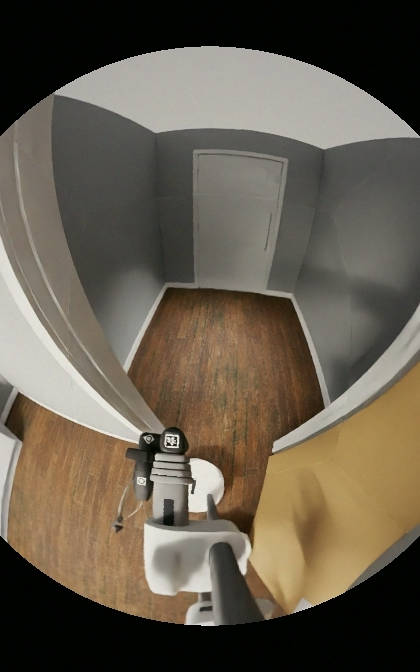

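execute_actions --actions '[{"r1":{"base":{"strafe_m":-0.07},"pace":"slow"}}]' --cameras '[]'

execute_actions --actions '[{"r1":{"base":{"translate_m":0.9}}}]' --cameras '[]'

execute_actions --actions '[{"r1":{"base":{"translate_m":0.6},"joints":{"wrist_yaw_rad":0}},"r2":{"base":{"rotate_rad":-3.14},"pace":"slow"}}]' --cameras '["r1_wrist_camera","r2_head_camera"]'

Scene clock: 167.10 s.
r1.base_odometry: x=-0.839 y=+1.632 heading=+1.573 (m, m, rad; r1's odometry frame)
r1.turned_by_wheels: +0.000 (rad since the last result)
r1.turned_by_imu: -0.001 (rad since the last result)
r1.base_tilt: forward=+0.2 right=-0.3 (deg)
r1.lidar_m: 2.57 0.42 0.40 1.69 2.09 2.94 0.29 0.33 0.42 0.43 0.51 1.84
r1.base_status: done
r1.joint_positions: lift_m=+0.850 arm_m=+0.007 wrist_yaw_rad=+3.100 wrist_pitch_rad=-0.013 wrist_roll_rad=-0.017 gripper_m=+0.100
r1.joint_status: not commanded
r1.motor_effort: lift_m=+20(20) arm_m=-5(5) wrist_yaw_rad=-1(2) wrist_pitch_rad=-6(6) wrist_roll_rad=-1(1) gripper_m=-3(3) wheel_0=+1(8) wheel_1=+1(3) wheel_2=+0(1) (%)
r1.hand_pose: x=-0.1069 y=+0.0994 z=+1.0318 quat_wxyz=(+0.021, +0.006, -0.009, +1.000) (m; r1's base frame)
r1.wrist_depth_mm: - 141 - - - - - / - 140 500 - - - - / 104 138 242 - - - - / 118 140 452 - - - - / 591 - 530 - - - - / 640 - 500 - 198 - - / 634 - 496 151 - - -
r2.base_odometry: x=-0.630 y=-1.382 heading=+1.571 (m, m, rad; r2's odometry frame)
r2.turned_by_wheels: +0.000 (rad since the last result)
r2.turned_by_imu: -0.002 (rad since the last result)
r2.base_tilt: forward=+0.2 right=-0.1 (deg)
r2.lidar_m: 0.41 2.49 2.08 2.05 0.25 0.37 0.32 0.32 1.13 2.06 2.20 0.42
r2.base_status: not commanded
r2.joint_positions: lift_m=+0.830 arm_m=+0.003 wrist_yaw_rad=+0.000 wrist_pitch_rad=+0.023 wrist_roll_rad=-0.006 gripper_m=+0.070
r2.joint_status: not commanded
r2.motor_effort: lift_m=+20(20) arm_m=-4(4) wrist_yaw_rad=+1(1) wrist_pitch_rad=-8(9) wrist_roll_rad=+4(3) gripper_m=-20(19) wheel_0=+0(1) wheel_1=+4(4) wheel_2=-2(2) (%)
r2.hand_pose: x=+0.4625 y=-0.0874 z=+1.0016 quat_wxyz=(+1.000, -0.003, +0.011, +0.000) (m; r2's base frame)
r2.wrist_depth_mm: - - - - - - - / - - - - - - - / - - - - - - - / - - 195 - 215 - - / - - 192 262 185 - - / - 179 188 208 185 182 - / - - 199 - 190 1983 1983
pictures: none
No camera images: the call's "cameras" was empty. Leave "cameras" out to get every camera's image.

Scene clock: 171.57 s.
r1.base_odometry: x=-0.841 y=+2.532 heading=+1.573 (m, m, rad; r1's odometry frame)
r1.turned_by_wheels: +0.000 (rad since the last result)
r1.turned_by_imu: -0.004 (rad since the last result)
r1.base_tilt: forward=+0.2 right=-0.3 (deg)
r1.lidar_m: 1.69 1.09 0.85 0.81 0.65 0.55 1.18 0.80 0.82 1.23 1.33 1.73
r1.base_status: done
r1.joint_positions: lift_m=+0.850 arm_m=+0.007 wrist_yaw_rad=+3.100 wrist_pitch_rad=-0.013 wrist_roll_rad=-0.017 gripper_m=+0.100
r1.joint_status: not commanded
r1.motor_effort: lift_m=+20(20) arm_m=-5(5) wrist_yaw_rad=+2(0) wrist_pitch_rad=-6(5) wrist_roll_rad=-1(1) gripper_m=+3(3) wheel_0=+1(3) wheel_1=-2(5) wheel_2=+0(9) (%)
r1.hand_pose: x=-0.1069 y=+0.0994 z=+1.0318 quat_wxyz=(+0.021, +0.006, -0.009, +1.000) (m; r1's base frame)
r1.wrist_depth_mm: - 141 - - 640 621 621 / - 140 1366 - 654 627 615 / 104 138 242 - 668 634 621 / 118 140 1366 - 668 634 615 / 854 1229 - - 676 621 615 / 931 1060 1397 - 197 621 615 / 931 1060 1618 152 668 615 615
r2.base_odometry: x=-0.630 y=-1.382 heading=+1.571 (m, m, rad; r2's odometry frame)
r2.turned_by_wheels: +0.000 (rad since the last result)
r2.turned_by_imu: -0.002 (rad since the last result)
r2.base_tilt: forward=+0.2 right=-0.2 (deg)
r2.lidar_m: 0.42 2.50 2.07 2.04 0.25 0.38 1.18 0.88 1.12 2.06 2.21 0.42
r2.base_status: not commanded
r2.joint_positions: lift_m=+0.830 arm_m=+0.003 wrist_yaw_rad=+0.000 wrist_pitch_rad=+0.023 wrist_roll_rad=-0.006 gripper_m=+0.070
r2.joint_status: not commanded
r2.motor_effort: lift_m=+20(19) arm_m=-4(4) wrist_yaw_rad=+1(1) wrist_pitch_rad=-9(8) wrist_roll_rad=+4(4) gripper_m=-22(20) wheel_0=-1(1) wheel_1=+4(4) wheel_2=-2(2) (%)
r2.hand_pose: x=+0.4625 y=-0.0874 z=+1.0016 quat_wxyz=(+1.000, -0.003, +0.011, +0.000) (m; r2's base frame)
r2.wrist_depth_mm: - - - - - - - / - - - - - - - / - - - - - - - / - - 195 - 215 - - / - - 192 263 185 - - / - 179 188 208 185 182 - / - - 198 - 190 1983 1921
pictures: none
No camera images: the call's "cameras" was empty. Leave "cameras" out to get every camera's image.

Scene clock: 176.00 s.
r1.base_odometry: x=-0.842 y=+3.132 heading=+1.573 (m, m, rad; r1's odometry frame)
r1.turned_by_wheels: +0.000 (rad since the last result)
r1.turned_by_imu: -0.003 (rad since the last result)
r1.base_tilt: forward=+0.2 right=-0.3 (deg)
r1.lidar_m: 1.09 1.00 0.78 0.75 0.85 1.11 1.11 1.32 1.32 1.29 1.40 1.11
r1.base_status: done
r1.joint_positions: lift_m=+0.850 arm_m=+0.007 wrist_yaw_rad=+0.000 wrist_pitch_rad=-0.013 wrist_roll_rad=-0.017 gripper_m=+0.100
r1.joint_status: all done
r1.motor_effort: lift_m=+20(20) arm_m=-5(5) wrist_yaw_rad=-2(3) wrist_pitch_rad=-5(5) wrist_roll_rad=-1(1) gripper_m=+1(0) wheel_0=+2(0) wheel_1=-1(3) wheel_2=+0(8) (%)
r1.hand_pose: x=+0.4662 y=-0.0873 z=+1.0318 quat_wxyz=(+1.000, -0.008, -0.006, +0.000) (m; r1's base frame)
r1.wrist_depth_mm: 931 904 891 878 854 854 842 / 931 904 891 878 878 854 820 / 917 904 891 878 866 854 842 / 931 904 878 866 854 854 831 / 931 904 878 866 866 842 831 / 931 891 878 878 198 842 842 / 931 904 878 152 854 842 820
r2.base_odometry: x=-0.630 y=-1.382 heading=-1.569 (m, m, rad; r2's odometry frame)
r2.turned_by_wheels: -3.140 (rad since the last result)
r2.turned_by_imu: -3.208 (rad since the last result)
r2.base_tilt: forward=+0.2 right=+0.0 (deg)
r2.lidar_m: 0.41 0.86 1.09 2.07 2.19 2.47 2.37 2.49 - - 0.25 0.37
r2.base_status: done
r2.joint_positions: lift_m=+0.830 arm_m=+0.003 wrist_yaw_rad=+0.000 wrist_pitch_rad=+0.023 wrist_roll_rad=-0.006 gripper_m=+0.070
r2.joint_status: not commanded
r2.motor_effort: lift_m=+20(20) arm_m=-3(4) wrist_yaw_rad=+0(1) wrist_pitch_rad=-9(9) wrist_roll_rad=+4(4) gripper_m=-22(19) wheel_0=+1(6) wheel_1=+1(6) wheel_2=+2(9) (%)
r2.hand_pose: x=+0.4624 y=-0.0875 z=+1.0016 quat_wxyz=(+1.000, -0.003, +0.011, +0.000) (m; r2's base frame)
r2.wrist_depth_mm: 1537 - - - - - 375 / 1537 - - - - - 377 / 1576 - - - - - 379 / 1537 - 197 - 213 - 382 / 1537 - 191 262 185 627 387 / 1537 179 189 208 185 182 362 / 1464 - 199 - 190 1921 368
pictures: r1_wrist_camera, r2_head_camera
Images, in order (width x height): r1_wrist_camera 616x392, r2_head_camera 420x560.

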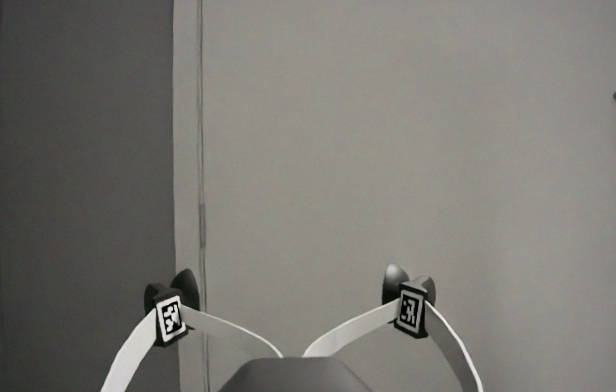

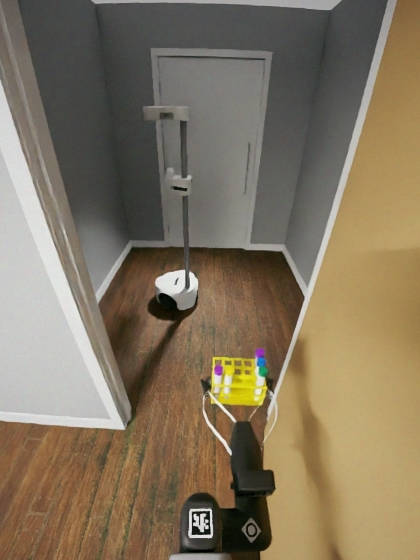

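execute_actions --actions '[{"r1":{"base":{"strafe_m":-0.72}},"r2":{"base":{"translate_m":1.35},"pace":"slow"}}]' --cameras '["r1_wrist_camera","r2_head_right_camera"]'

execute_actions --actions '[{"r1":{"base":{"translate_m":0.16},"joints":{"arm_m":0.3}},"r2":{"base":{"strafe_m":-0.55},"pace":"slow"}}]' --cameras '["r1_wrist_camera","r2_head_right_camera"]'

action 0: r2: "base": translate_m = 1.35 would last too long for one action: at the pace "slow" translate_m can be at most 0.766 in either direction: name a faster pace, or command the rest in another action

Scene clock: 183.23 s.
torque_fault: r2.wrist_yaw_rad switched itself off since the last result.
r1.base_odometry: x=-0.842 y=+3.292 heading=+1.573 (m, m, rad; r1's odometry frame)
r1.turned_by_wheels: +0.000 (rad since the last result)
r1.turned_by_imu: -0.003 (rad since the last result)
r1.base_tilt: forward=+0.2 right=-0.2 (deg)
r1.lidar_m: 0.93 0.98 0.77 0.74 0.82 1.21 1.26 1.45 1.33 1.30 1.22 0.97
r1.base_status: done
r1.joint_positions: lift_m=+0.850 arm_m=+0.299 wrist_yaw_rad=+0.000 wrist_pitch_rad=-0.013 wrist_roll_rad=-0.017 gripper_m=+0.100
r1.joint_status: all done
r1.motor_effort: lift_m=+21(21) arm_m=+5(8) wrist_yaw_rad=+0(0) wrist_pitch_rad=-4(6) wrist_roll_rad=-1(1) gripper_m=+0(1) wheel_0=+1(3) wheel_1=+0(6) wheel_2=+1(8) (%)
r1.hand_pose: x=+0.7585 y=-0.0874 z=+1.0319 quat_wxyz=(+1.000, -0.008, -0.007, +0.000) (m; r1's base frame)
r1.wrist_depth_mm: 424 433 421 421 410 407 402 / 424 430 421 418 413 404 397 / 436 430 421 418 410 404 402 / 436 430 424 415 410 402 397 / 430 433 421 415 407 402 399 / 424 421 418 421 198 399 397 / 430 418 421 151 407 402 397
r2.base_odometry: x=-0.977 y=-1.365 heading=-1.478 (m, m, rad; r2's odometry frame)
r2.turned_by_wheels: +0.091 (rad since the last result)
r2.turned_by_imu: +0.134 (rad since the last result)
r2.base_tilt: forward=+0.1 right=-0.1 (deg)
r2.lidar_m: 0.42 1.09 1.34 2.41 2.70 2.39 2.36 2.48 - - 0.25 0.27
r2.base_status: strafe_m contact_stop (by the wheels' count: -0.346 of -0.550)
r2.joint_positions: lift_m=+0.830 arm_m=+0.003 wrist_yaw_rad=+0.234 wrist_pitch_rad=+0.023 wrist_roll_rad=-0.006 gripper_m=+0.070
r2.joint_status: not commanded
r2.on_its_own: the wheels are slack since a contact_stop; wrist_yaw_rad is off since a torque_fault, until you send "end_of_arm": "enable_torque" (your +0.000 is given up)
r2.motor_effort: lift_m=+19(20) arm_m=+0(3) wrist_yaw_rad=-2(100) wrist_pitch_rad=-9(10) wrist_roll_rad=+4(3) gripper_m=-20(23) wheel_0=+0(34) wheel_1=+0(28) wheel_2=+0(10) (%)
r2.hand_pose: x=+0.4742 y=-0.0182 z=+1.0016 quat_wxyz=(+0.993, -0.004, +0.011, +0.117) (m; r2's base frame)
r2.wrist_depth_mm: 809 1756 - - - 357 228 / 809 1708 - - - 362 229 / 831 1708 - - - 366 231 / 831 1708 262 - 224 373 233 / 842 1661 193 263 185 309 235 / 854 179 189 208 186 182 222 / 831 1708 199 - 190 389 231
pictures: r1_wrist_camera, r2_head_right_camera
Images, in order (width x height): r1_wrist_camera 616x392, r2_head_right_camera 420x672.

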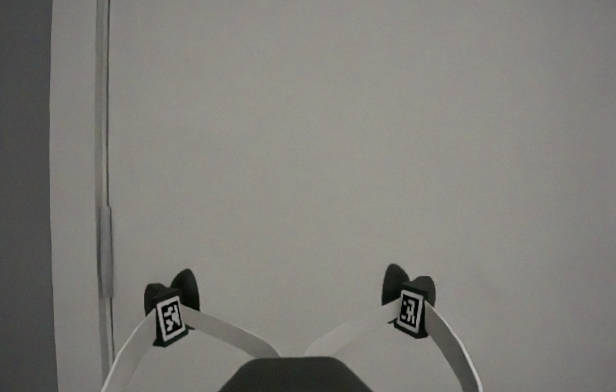

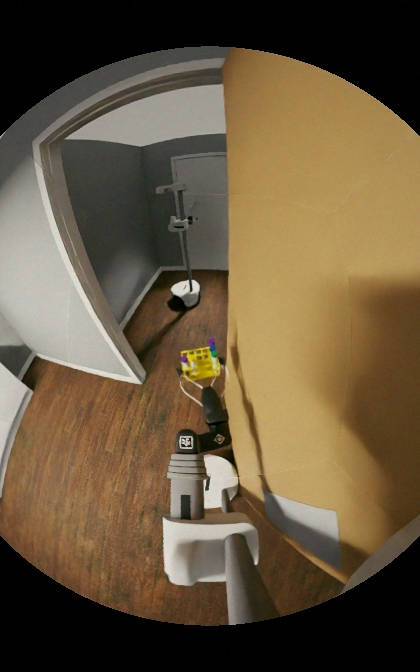

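Oops. Recover.

execute_actions --actions '[{"r2":{"end_of_arm":"enable_torque"}}]' --cameras '[]'

execute_actions --actions '[{"r2":{"base":{"strafe_m":0.45},"pace":"slow"},"r1":{"base":{"strafe_m":-0.72}}}]' --cameras '[]'

execute_actions --actions '[{"r2":{"base":{"rotate_rad":-0.13},"joints":{"wrist_yaw_rad":0},"pace":"slow"}}]' --cameras '["r1_wrist_camera","r2_head_camera","r2_wrist_camera"]'

Scene clock: 184.60 s.
r1.base_odometry: x=-0.842 y=+3.292 heading=+1.573 (m, m, rad; r1's odometry frame)
r1.turned_by_wheels: +0.000 (rad since the last result)
r1.turned_by_imu: +0.000 (rad since the last result)
r1.base_tilt: forward=+0.2 right=-0.2 (deg)
r1.lidar_m: 0.92 1.01 0.76 0.72 0.81 1.22 1.26 1.46 1.32 1.30 1.21 0.93
r1.base_status: not commanded
r1.joint_positions: lift_m=+0.850 arm_m=+0.299 wrist_yaw_rad=+0.000 wrist_pitch_rad=-0.013 wrist_roll_rad=-0.017 gripper_m=+0.100
r1.joint_status: not commanded
r1.motor_effort: lift_m=+20(20) arm_m=+5(5) wrist_yaw_rad=-1(2) wrist_pitch_rad=-5(4) wrist_roll_rad=-1(1) gripper_m=-3(1) wheel_0=+1(1) wheel_1=+0(0) wheel_2=+1(1) (%)
r1.hand_pose: x=+0.7585 y=-0.0874 z=+1.0319 quat_wxyz=(+1.000, -0.008, -0.007, +0.000) (m; r1's base frame)
r1.wrist_depth_mm: 427 433 421 418 410 404 397 / 427 433 424 415 410 407 399 / 436 430 427 418 410 404 397 / 433 430 424 413 410 402 394 / 433 430 421 415 410 402 397 / 424 418 421 415 198 402 397 / 427 418 427 151 410 402 394
r2.base_odometry: x=-0.977 y=-1.365 heading=-1.478 (m, m, rad; r2's odometry frame)
r2.turned_by_wheels: +0.000 (rad since the last result)
r2.turned_by_imu: -0.001 (rad since the last result)
r2.base_tilt: forward=+0.2 right=-0.3 (deg)
r2.lidar_m: 0.42 1.10 1.32 2.41 2.71 2.39 2.35 2.50 - - 0.25 0.26
r2.base_status: not commanded
r2.joint_positions: lift_m=+0.830 arm_m=+0.003 wrist_yaw_rad=+0.234 wrist_pitch_rad=+0.023 wrist_roll_rad=-0.006 gripper_m=+0.070
r2.joint_status: not commanded
r2.end_of_arm: enable_torque: each motor that was off is on again
r2.on_its_own: wrist_yaw_rad is held at +0.234, not at your +0.000, since a torque_fault; the wheels are slack since a contact_stop
r2.motor_effort: lift_m=+19(19) arm_m=+0(0) wrist_yaw_rad=-1(1) wrist_pitch_rad=-9(9) wrist_roll_rad=+4(4) gripper_m=-20(18) wheel_0=+0(0) wheel_1=+0(0) wheel_2=+0(0) (%)
r2.hand_pose: x=+0.4742 y=-0.0182 z=+1.0016 quat_wxyz=(+0.993, -0.004, +0.011, +0.117) (m; r2's base frame)
r2.wrist_depth_mm: 809 1708 - - - 357 227 / 809 1708 - - - 359 229 / 831 1756 - - - 366 230 / 842 1756 198 - 224 368 233 / 842 1661 193 263 185 309 235 / 842 179 188 208 186 182 222 / 842 1708 199 - 190 389 231
pictures: none
No camera images: the call's "cameras" was empty. Leave "cameras" out to get every camera's image.

Scene clock: 190.23 s.
r1.base_odometry: x=-0.122 y=+3.294 heading=+1.573 (m, m, rad; r1's odometry frame)
r1.turned_by_wheels: +0.000 (rad since the last result)
r1.turned_by_imu: -0.004 (rad since the last result)
r1.base_tilt: forward=+0.2 right=-0.2 (deg)
r1.lidar_m: 0.77 0.94 1.38 1.46 1.59 1.59 1.33 0.79 0.58 0.59 0.63 0.88
r1.base_status: done
r1.joint_positions: lift_m=+0.850 arm_m=+0.299 wrist_yaw_rad=+0.000 wrist_pitch_rad=-0.013 wrist_roll_rad=-0.017 gripper_m=+0.100
r1.joint_status: not commanded
r1.motor_effort: lift_m=+20(20) arm_m=+5(5) wrist_yaw_rad=+0(1) wrist_pitch_rad=-4(5) wrist_roll_rad=-1(1) gripper_m=+0(2) wheel_0=-1(8) wheel_1=+1(7) wheel_2=+0(2) (%)
r1.hand_pose: x=+0.7585 y=-0.0874 z=+1.0320 quat_wxyz=(+1.000, -0.008, -0.007, +0.000) (m; r1's base frame)
r1.wrist_depth_mm: 362 357 349 342 325 332 327 / 359 353 347 340 325 332 327 / 362 357 349 340 324 330 325 / 359 353 347 340 324 330 327 / 359 355 345 342 325 329 325 / 362 353 345 342 198 329 325 / 359 351 349 151 322 327 325
r2.base_odometry: x=-0.529 y=-1.323 heading=-1.478 (m, m, rad; r2's odometry frame)
r2.turned_by_wheels: +0.000 (rad since the last result)
r2.turned_by_imu: +0.000 (rad since the last result)
r2.base_tilt: forward=+0.2 right=-0.1 (deg)
r2.lidar_m: 0.42 0.90 1.47 1.97 2.20 2.30 2.28 2.52 2.15 - 0.25 0.57
r2.base_status: done
r2.joint_positions: lift_m=+0.830 arm_m=+0.003 wrist_yaw_rad=+0.234 wrist_pitch_rad=+0.023 wrist_roll_rad=-0.006 gripper_m=+0.070
r2.joint_status: not commanded
r2.on_its_own: wrist_yaw_rad is held at +0.234, not at your +0.000, since a torque_fault
r2.motor_effort: lift_m=+20(20) arm_m=+0(0) wrist_yaw_rad=+0(1) wrist_pitch_rad=-9(8) wrist_roll_rad=+4(3) gripper_m=-19(20) wheel_0=+1(3) wheel_1=+1(4) wheel_2=+1(1) (%)
r2.hand_pose: x=+0.4742 y=-0.0182 z=+1.0016 quat_wxyz=(+0.993, -0.004, +0.011, +0.117) (m; r2's base frame)
r2.wrist_depth_mm: 891 788 707 - - - - / 904 788 723 - - - - / 917 798 691 - - - - / 946 809 196 - 215 - - / 946 820 193 263 183 - - / 976 178 189 197 185 182 - / 976 842 199 - 190 1983 1661
pictures: none
No camera images: the call's "cameras" was empty. Leave "cameras" out to get every camera's image.

Scene clock: 191.23 s.
r1.base_odometry: x=-0.122 y=+3.294 heading=+1.573 (m, m, rad; r1's odometry frame)
r1.turned_by_wheels: +0.000 (rad since the last result)
r1.turned_by_imu: +0.000 (rad since the last result)
r1.base_tilt: forward=+0.2 right=-0.3 (deg)
r1.lidar_m: 0.81 0.91 1.40 1.47 1.59 1.59 1.32 0.78 0.60 0.58 0.64 0.87
r1.base_status: not commanded
r1.joint_positions: lift_m=+0.850 arm_m=+0.299 wrist_yaw_rad=+0.000 wrist_pitch_rad=-0.013 wrist_roll_rad=-0.017 gripper_m=+0.100
r1.joint_status: not commanded
r1.motor_effort: lift_m=+20(20) arm_m=+5(5) wrist_yaw_rad=-1(2) wrist_pitch_rad=-4(4) wrist_roll_rad=-1(1) gripper_m=-2(0) wheel_0=-1(1) wheel_1=+1(1) wheel_2=-1(0) (%)
r1.hand_pose: x=+0.7585 y=-0.0874 z=+1.0320 quat_wxyz=(+1.000, -0.008, -0.007, +0.000) (m; r1's base frame)
r1.wrist_depth_mm: 364 355 347 342 324 330 325 / 364 357 349 342 327 329 325 / 362 355 349 342 324 329 327 / 357 353 349 342 322 330 325 / 362 353 349 342 325 329 325 / 362 355 347 340 197 329 327 / 362 353 347 151 324 327 325
r2.base_odometry: x=-0.529 y=-1.323 heading=-1.608 (m, m, rad; r2's odometry frame)
r2.turned_by_wheels: -0.130 (rad since the last result)
r2.turned_by_imu: -0.133 (rad since the last result)
r2.base_tilt: forward=+0.3 right=+0.0 (deg)
r2.lidar_m: 0.41 0.88 1.24 1.97 2.08 2.35 2.28 2.38 2.16 2.09 0.25 0.41
r2.base_status: done
r2.joint_positions: lift_m=+0.830 arm_m=+0.003 wrist_yaw_rad=+0.000 wrist_pitch_rad=+0.023 wrist_roll_rad=-0.006 gripper_m=+0.070
r2.joint_status: all done
r2.motor_effort: lift_m=+20(19) arm_m=+0(0) wrist_yaw_rad=-2(2) wrist_pitch_rad=-9(8) wrist_roll_rad=+3(3) gripper_m=-21(23) wheel_0=+2(6) wheel_1=+0(5) wheel_2=+2(6) (%)
r2.hand_pose: x=+0.4618 y=-0.0874 z=+1.0016 quat_wxyz=(+1.000, -0.003, +0.011, +0.000) (m; r2's base frame)
r2.wrist_depth_mm: 621 - - - - - 585 / 621 - - - - - 591 / 634 - - - - - 597 / 634 - 198 - 216 - 603 / 640 1863 193 262 184 - 609 / 640 179 189 208 185 182 535 / 640 1863 199 - 190 1921 564
pictures: r1_wrist_camera, r2_head_camera, r2_wrist_camera
Images, in order (width x height): r1_wrist_camera 616x392, r2_head_camera 420x560, r2_wrist_camera 616x392.

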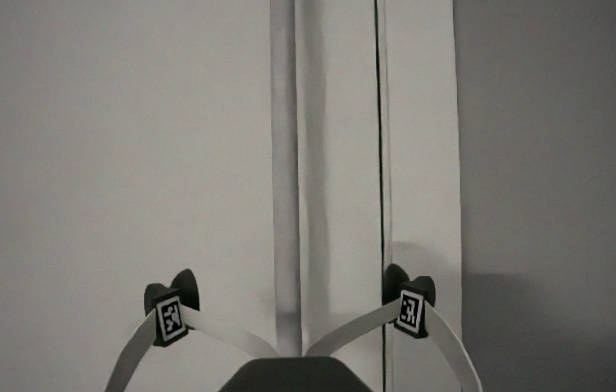

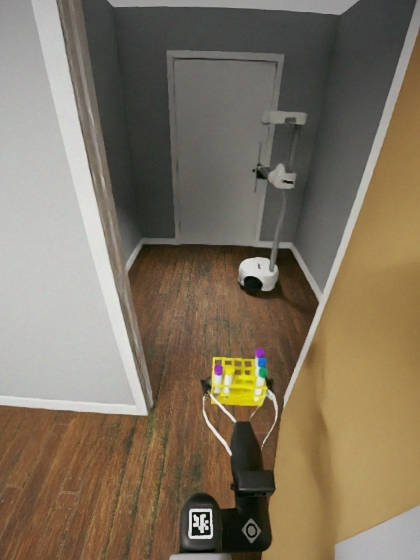

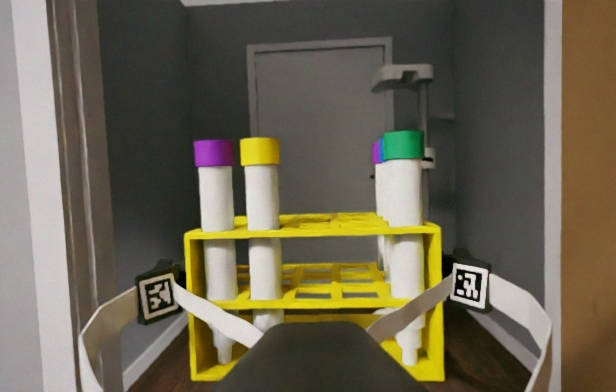

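execute_actions --actions '[{"r2":{"base":{"translate_m":0.75},"pace":"slow"},"r1":{"base":{"translate_m":-0.13}}}]' --cameras '[]'

execute_actions --actions '[{"r2":{"base":{"translate_m":0.65},"pace":"slow"},"r1":{"joints":{"arm_m":0.495}}}]' --cameras '["r1_wrist_camera","r2_head_right_camera"]'

execute_actions --actions '[{"r1":{"joints":{"gripper_m":-0.038}},"r2":{"base":{"strafe_m":-0.6},"pace":"slow"}}]' --cameras '["r2_head_camera"]'

Scene clock: 201.37 s.
r1.base_odometry: x=-0.122 y=+3.164 heading=+1.573 (m, m, rad; r1's odometry frame)
r1.turned_by_wheels: +0.000 (rad since the last result)
r1.turned_by_imu: -0.003 (rad since the last result)
r1.base_tilt: forward=+0.2 right=-0.3 (deg)
r1.lidar_m: 0.95 1.05 1.51 1.46 1.57 1.03 1.20 0.78 0.60 0.58 0.63 0.94
r1.base_status: done
r1.joint_positions: lift_m=+0.850 arm_m=+0.299 wrist_yaw_rad=+0.000 wrist_pitch_rad=-0.013 wrist_roll_rad=-0.017 gripper_m=+0.100
r1.joint_status: not commanded
r1.motor_effort: lift_m=+20(20) arm_m=+5(5) wrist_yaw_rad=-2(2) wrist_pitch_rad=-4(4) wrist_roll_rad=-1(1) gripper_m=-1(2) wheel_0=+0(3) wheel_1=+1(6) wheel_2=+0(6) (%)
r1.hand_pose: x=+0.7585 y=-0.0874 z=+1.0320 quat_wxyz=(+1.000, -0.008, -0.007, +0.000) (m; r1's base frame)
r1.wrist_depth_mm: 500 492 484 473 452 455 452 / 500 492 484 469 452 455 452 / 500 492 480 473 455 459 449 / 500 492 480 477 455 462 449 / 500 488 477 477 452 459 449 / 496 488 477 473 198 455 452 / 496 484 484 151 455 455 449
r2.base_odometry: x=-0.556 y=-2.073 heading=-1.608 (m, m, rad; r2's odometry frame)
r2.turned_by_wheels: +0.000 (rad since the last result)
r2.turned_by_imu: -0.008 (rad since the last result)
r2.base_tilt: forward=+0.3 right=-0.1 (deg)
r2.lidar_m: 0.40 1.27 0.33 0.40 2.05 0.34 0.25 - 0.25 0.25 0.54 0.43
r2.base_status: done
r2.joint_positions: lift_m=+0.830 arm_m=+0.003 wrist_yaw_rad=+0.000 wrist_pitch_rad=+0.023 wrist_roll_rad=-0.006 gripper_m=+0.070
r2.joint_status: not commanded
r2.motor_effort: lift_m=+20(20) arm_m=+0(0) wrist_yaw_rad=+0(2) wrist_pitch_rad=-9(9) wrist_roll_rad=+4(4) gripper_m=-23(22) wheel_0=+2(7) wheel_1=-1(3) wheel_2=+1(7) (%)
r2.hand_pose: x=+0.4618 y=-0.0874 z=+1.0016 quat_wxyz=(+1.000, -0.003, +0.011, +0.000) (m; r2's base frame)
r2.wrist_depth_mm: 1397 - - - - 1118 1537 / 1366 - - - - - 1576 / 1336 1983 - - - 1042 1499 / 1336 1983 196 - 215 - 1576 / 1336 1808 193 263 184 1118 1576 / 1366 179 189 198 185 182 1499 / 1281 1863 200 - 190 1863 1537
pictures: none
No camera images: the call's "cameras" was empty. Leave "cameras" out to get every camera's image.

Scene clock: 209.17 s.
r1.base_odometry: x=-0.122 y=+3.164 heading=+1.573 (m, m, rad; r1's odometry frame)
r1.turned_by_wheels: +0.000 (rad since the last result)
r1.turned_by_imu: -0.002 (rad since the last result)
r1.base_tilt: forward=+0.2 right=-0.2 (deg)
r1.lidar_m: 0.92 1.06 1.49 1.48 0.51 0.75 1.18 0.76 0.59 0.58 0.62 0.93
r1.base_status: not commanded
r1.joint_positions: lift_m=+0.850 arm_m=+0.494 wrist_yaw_rad=+0.000 wrist_pitch_rad=-0.013 wrist_roll_rad=-0.017 gripper_m=+0.100
r1.joint_status: all done
r1.motor_effort: lift_m=+20(20) arm_m=+5(13) wrist_yaw_rad=+1(0) wrist_pitch_rad=-5(4) wrist_roll_rad=-1(1) gripper_m=+3(1) wheel_0=+0(0) wheel_1=+1(1) wheel_2=+0(0) (%)
r1.hand_pose: x=+0.9535 y=-0.0874 z=+1.0320 quat_wxyz=(+1.000, -0.008, -0.007, +0.000) (m; r1's base frame)
r1.wrist_depth_mm: 293 289 283 277 274 259 265 / 294 287 283 277 274 257 265 / 291 289 283 274 272 256 264 / 291 286 282 276 273 256 264 / 293 289 283 276 272 256 264 / 290 289 279 274 196 256 265 / 291 283 282 151 273 255 263
r2.base_odometry: x=-0.580 y=-2.722 heading=-1.608 (m, m, rad; r2's odometry frame)
r2.turned_by_wheels: +0.000 (rad since the last result)
r2.turned_by_imu: -0.007 (rad since the last result)
r2.base_tilt: forward=+0.3 right=-0.1 (deg)
r2.lidar_m: 0.41 1.27 0.94 0.89 0.60 0.50 0.49 0.52 0.67 1.13 0.80 0.43
r2.base_status: done
r2.joint_positions: lift_m=+0.830 arm_m=+0.003 wrist_yaw_rad=+0.000 wrist_pitch_rad=+0.023 wrist_roll_rad=-0.006 gripper_m=+0.070
r2.joint_status: not commanded
r2.motor_effort: lift_m=+19(19) arm_m=+0(1) wrist_yaw_rad=+1(0) wrist_pitch_rad=-9(9) wrist_roll_rad=+4(3) gripper_m=-22(24) wheel_0=+1(2) wheel_1=+0(4) wheel_2=+0(4) (%)
r2.hand_pose: x=+0.4618 y=-0.0874 z=+1.0016 quat_wxyz=(+1.000, -0.003, +0.011, +0.000) (m; r2's base frame)
r2.wrist_depth_mm: 1366 1499 1499 1499 1499 1499 1464 / 1366 1537 1537 1499 1499 1499 1499 / 1336 1576 1537 1537 1499 1499 715 / 1336 1576 196 1537 216 1537 1499 / 1308 1618 193 263 184 1537 1537 / 1308 179 189 197 185 182 1537 / 1255 1618 199 - 190 1576 1537
pictures: r1_wrist_camera, r2_head_right_camera
Images, in order (width x height): r1_wrist_camera 616x392, r2_head_right_camera 420x672.

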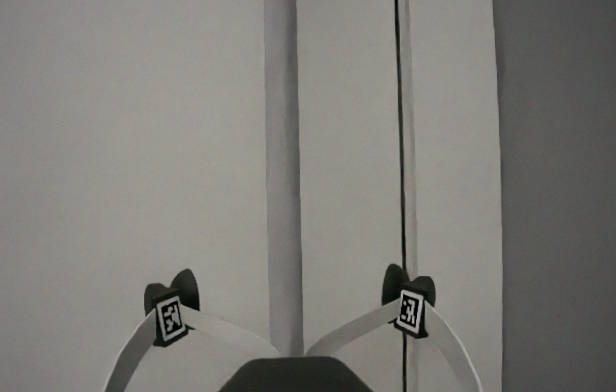

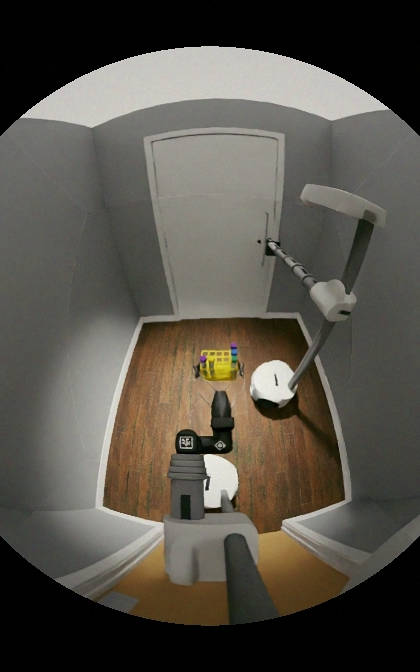

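Scene clock: 216.30 s.
r1.base_odometry: x=-0.122 y=+3.164 heading=+1.573 (m, m, rad; r1's odometry frame)
r1.turned_by_wheels: +0.001 (rad since the last result)
r1.turned_by_imu: -0.002 (rad since the last result)
r1.base_tilt: forward=+0.2 right=-0.3 (deg)
r1.lidar_m: 0.93 1.07 1.51 1.47 1.57 0.65 0.27 0.31 0.58 0.56 0.62 0.93
r1.base_status: not commanded
r1.joint_positions: lift_m=+0.850 arm_m=+0.495 wrist_yaw_rad=+0.004 wrist_pitch_rad=-0.013 wrist_roll_rad=-0.017 gripper_m=-0.037
r1.joint_status: all done
r1.motor_effort: lift_m=+20(20) arm_m=+2(5) wrist_yaw_rad=-12(15) wrist_pitch_rad=-5(5) wrist_roll_rad=-2(1) gripper_m=-22(25) wheel_0=+2(2) wheel_1=+2(2) wheel_2=+5(5) (%)
r1.hand_pose: x=+0.9543 y=-0.0861 z=+1.0320 quat_wxyz=(+1.000, -0.008, -0.007, +0.002) (m; r1's base frame)
r1.wrist_depth_mm: 283 278 271 263 259 255 262 / 283 277 270 263 259 256 263 / 282 277 270 264 258 255 262 / 283 277 270 263 259 255 262 / 283 276 271 262 259 253 263 / 282 277 189 197 181 253 263 / 282 151 268 196 258 252 260
r2.base_odometry: x=-1.180 y=-2.700 heading=-1.608 (m, m, rad; r2's odometry frame)
r2.turned_by_wheels: +0.000 (rad since the last result)
r2.turned_by_imu: -0.006 (rad since the last result)
r2.base_tilt: forward=+0.2 right=-0.1 (deg)
r2.lidar_m: 0.41 0.69 1.55 1.50 0.72 0.52 0.42 0.44 0.55 0.52 0.56 0.43
r2.base_status: done
r2.joint_positions: lift_m=+0.830 arm_m=+0.003 wrist_yaw_rad=+0.000 wrist_pitch_rad=+0.023 wrist_roll_rad=-0.006 gripper_m=+0.070
r2.joint_status: not commanded
r2.motor_effort: lift_m=+19(19) arm_m=+0(0) wrist_yaw_rad=+0(2) wrist_pitch_rad=-9(9) wrist_roll_rad=+4(4) gripper_m=-19(20) wheel_0=+1(6) wheel_1=-2(7) wheel_2=+0(1) (%)
r2.hand_pose: x=+0.4618 y=-0.0874 z=+1.0016 quat_wxyz=(+1.000, -0.003, +0.011, +0.000) (m; r2's base frame)
r2.wrist_depth_mm: 1537 1499 1499 1464 1464 1042 715 / 1537 1576 347 353 1464 1078 715 / 1576 1576 349 357 1499 1078 723 / 1576 1576 195 424 215 1078 732 / 1576 1576 193 263 184 960 732 / 1618 179 189 208 185 182 707 / 1618 1576 199 - 190 1118 723
pictures: r2_head_camera
Images, in order (width x height): r2_head_camera 420x560.

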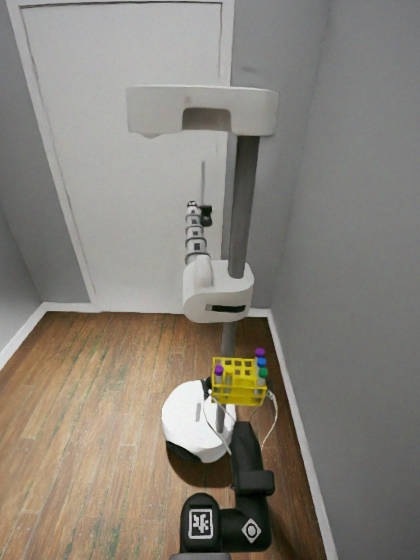

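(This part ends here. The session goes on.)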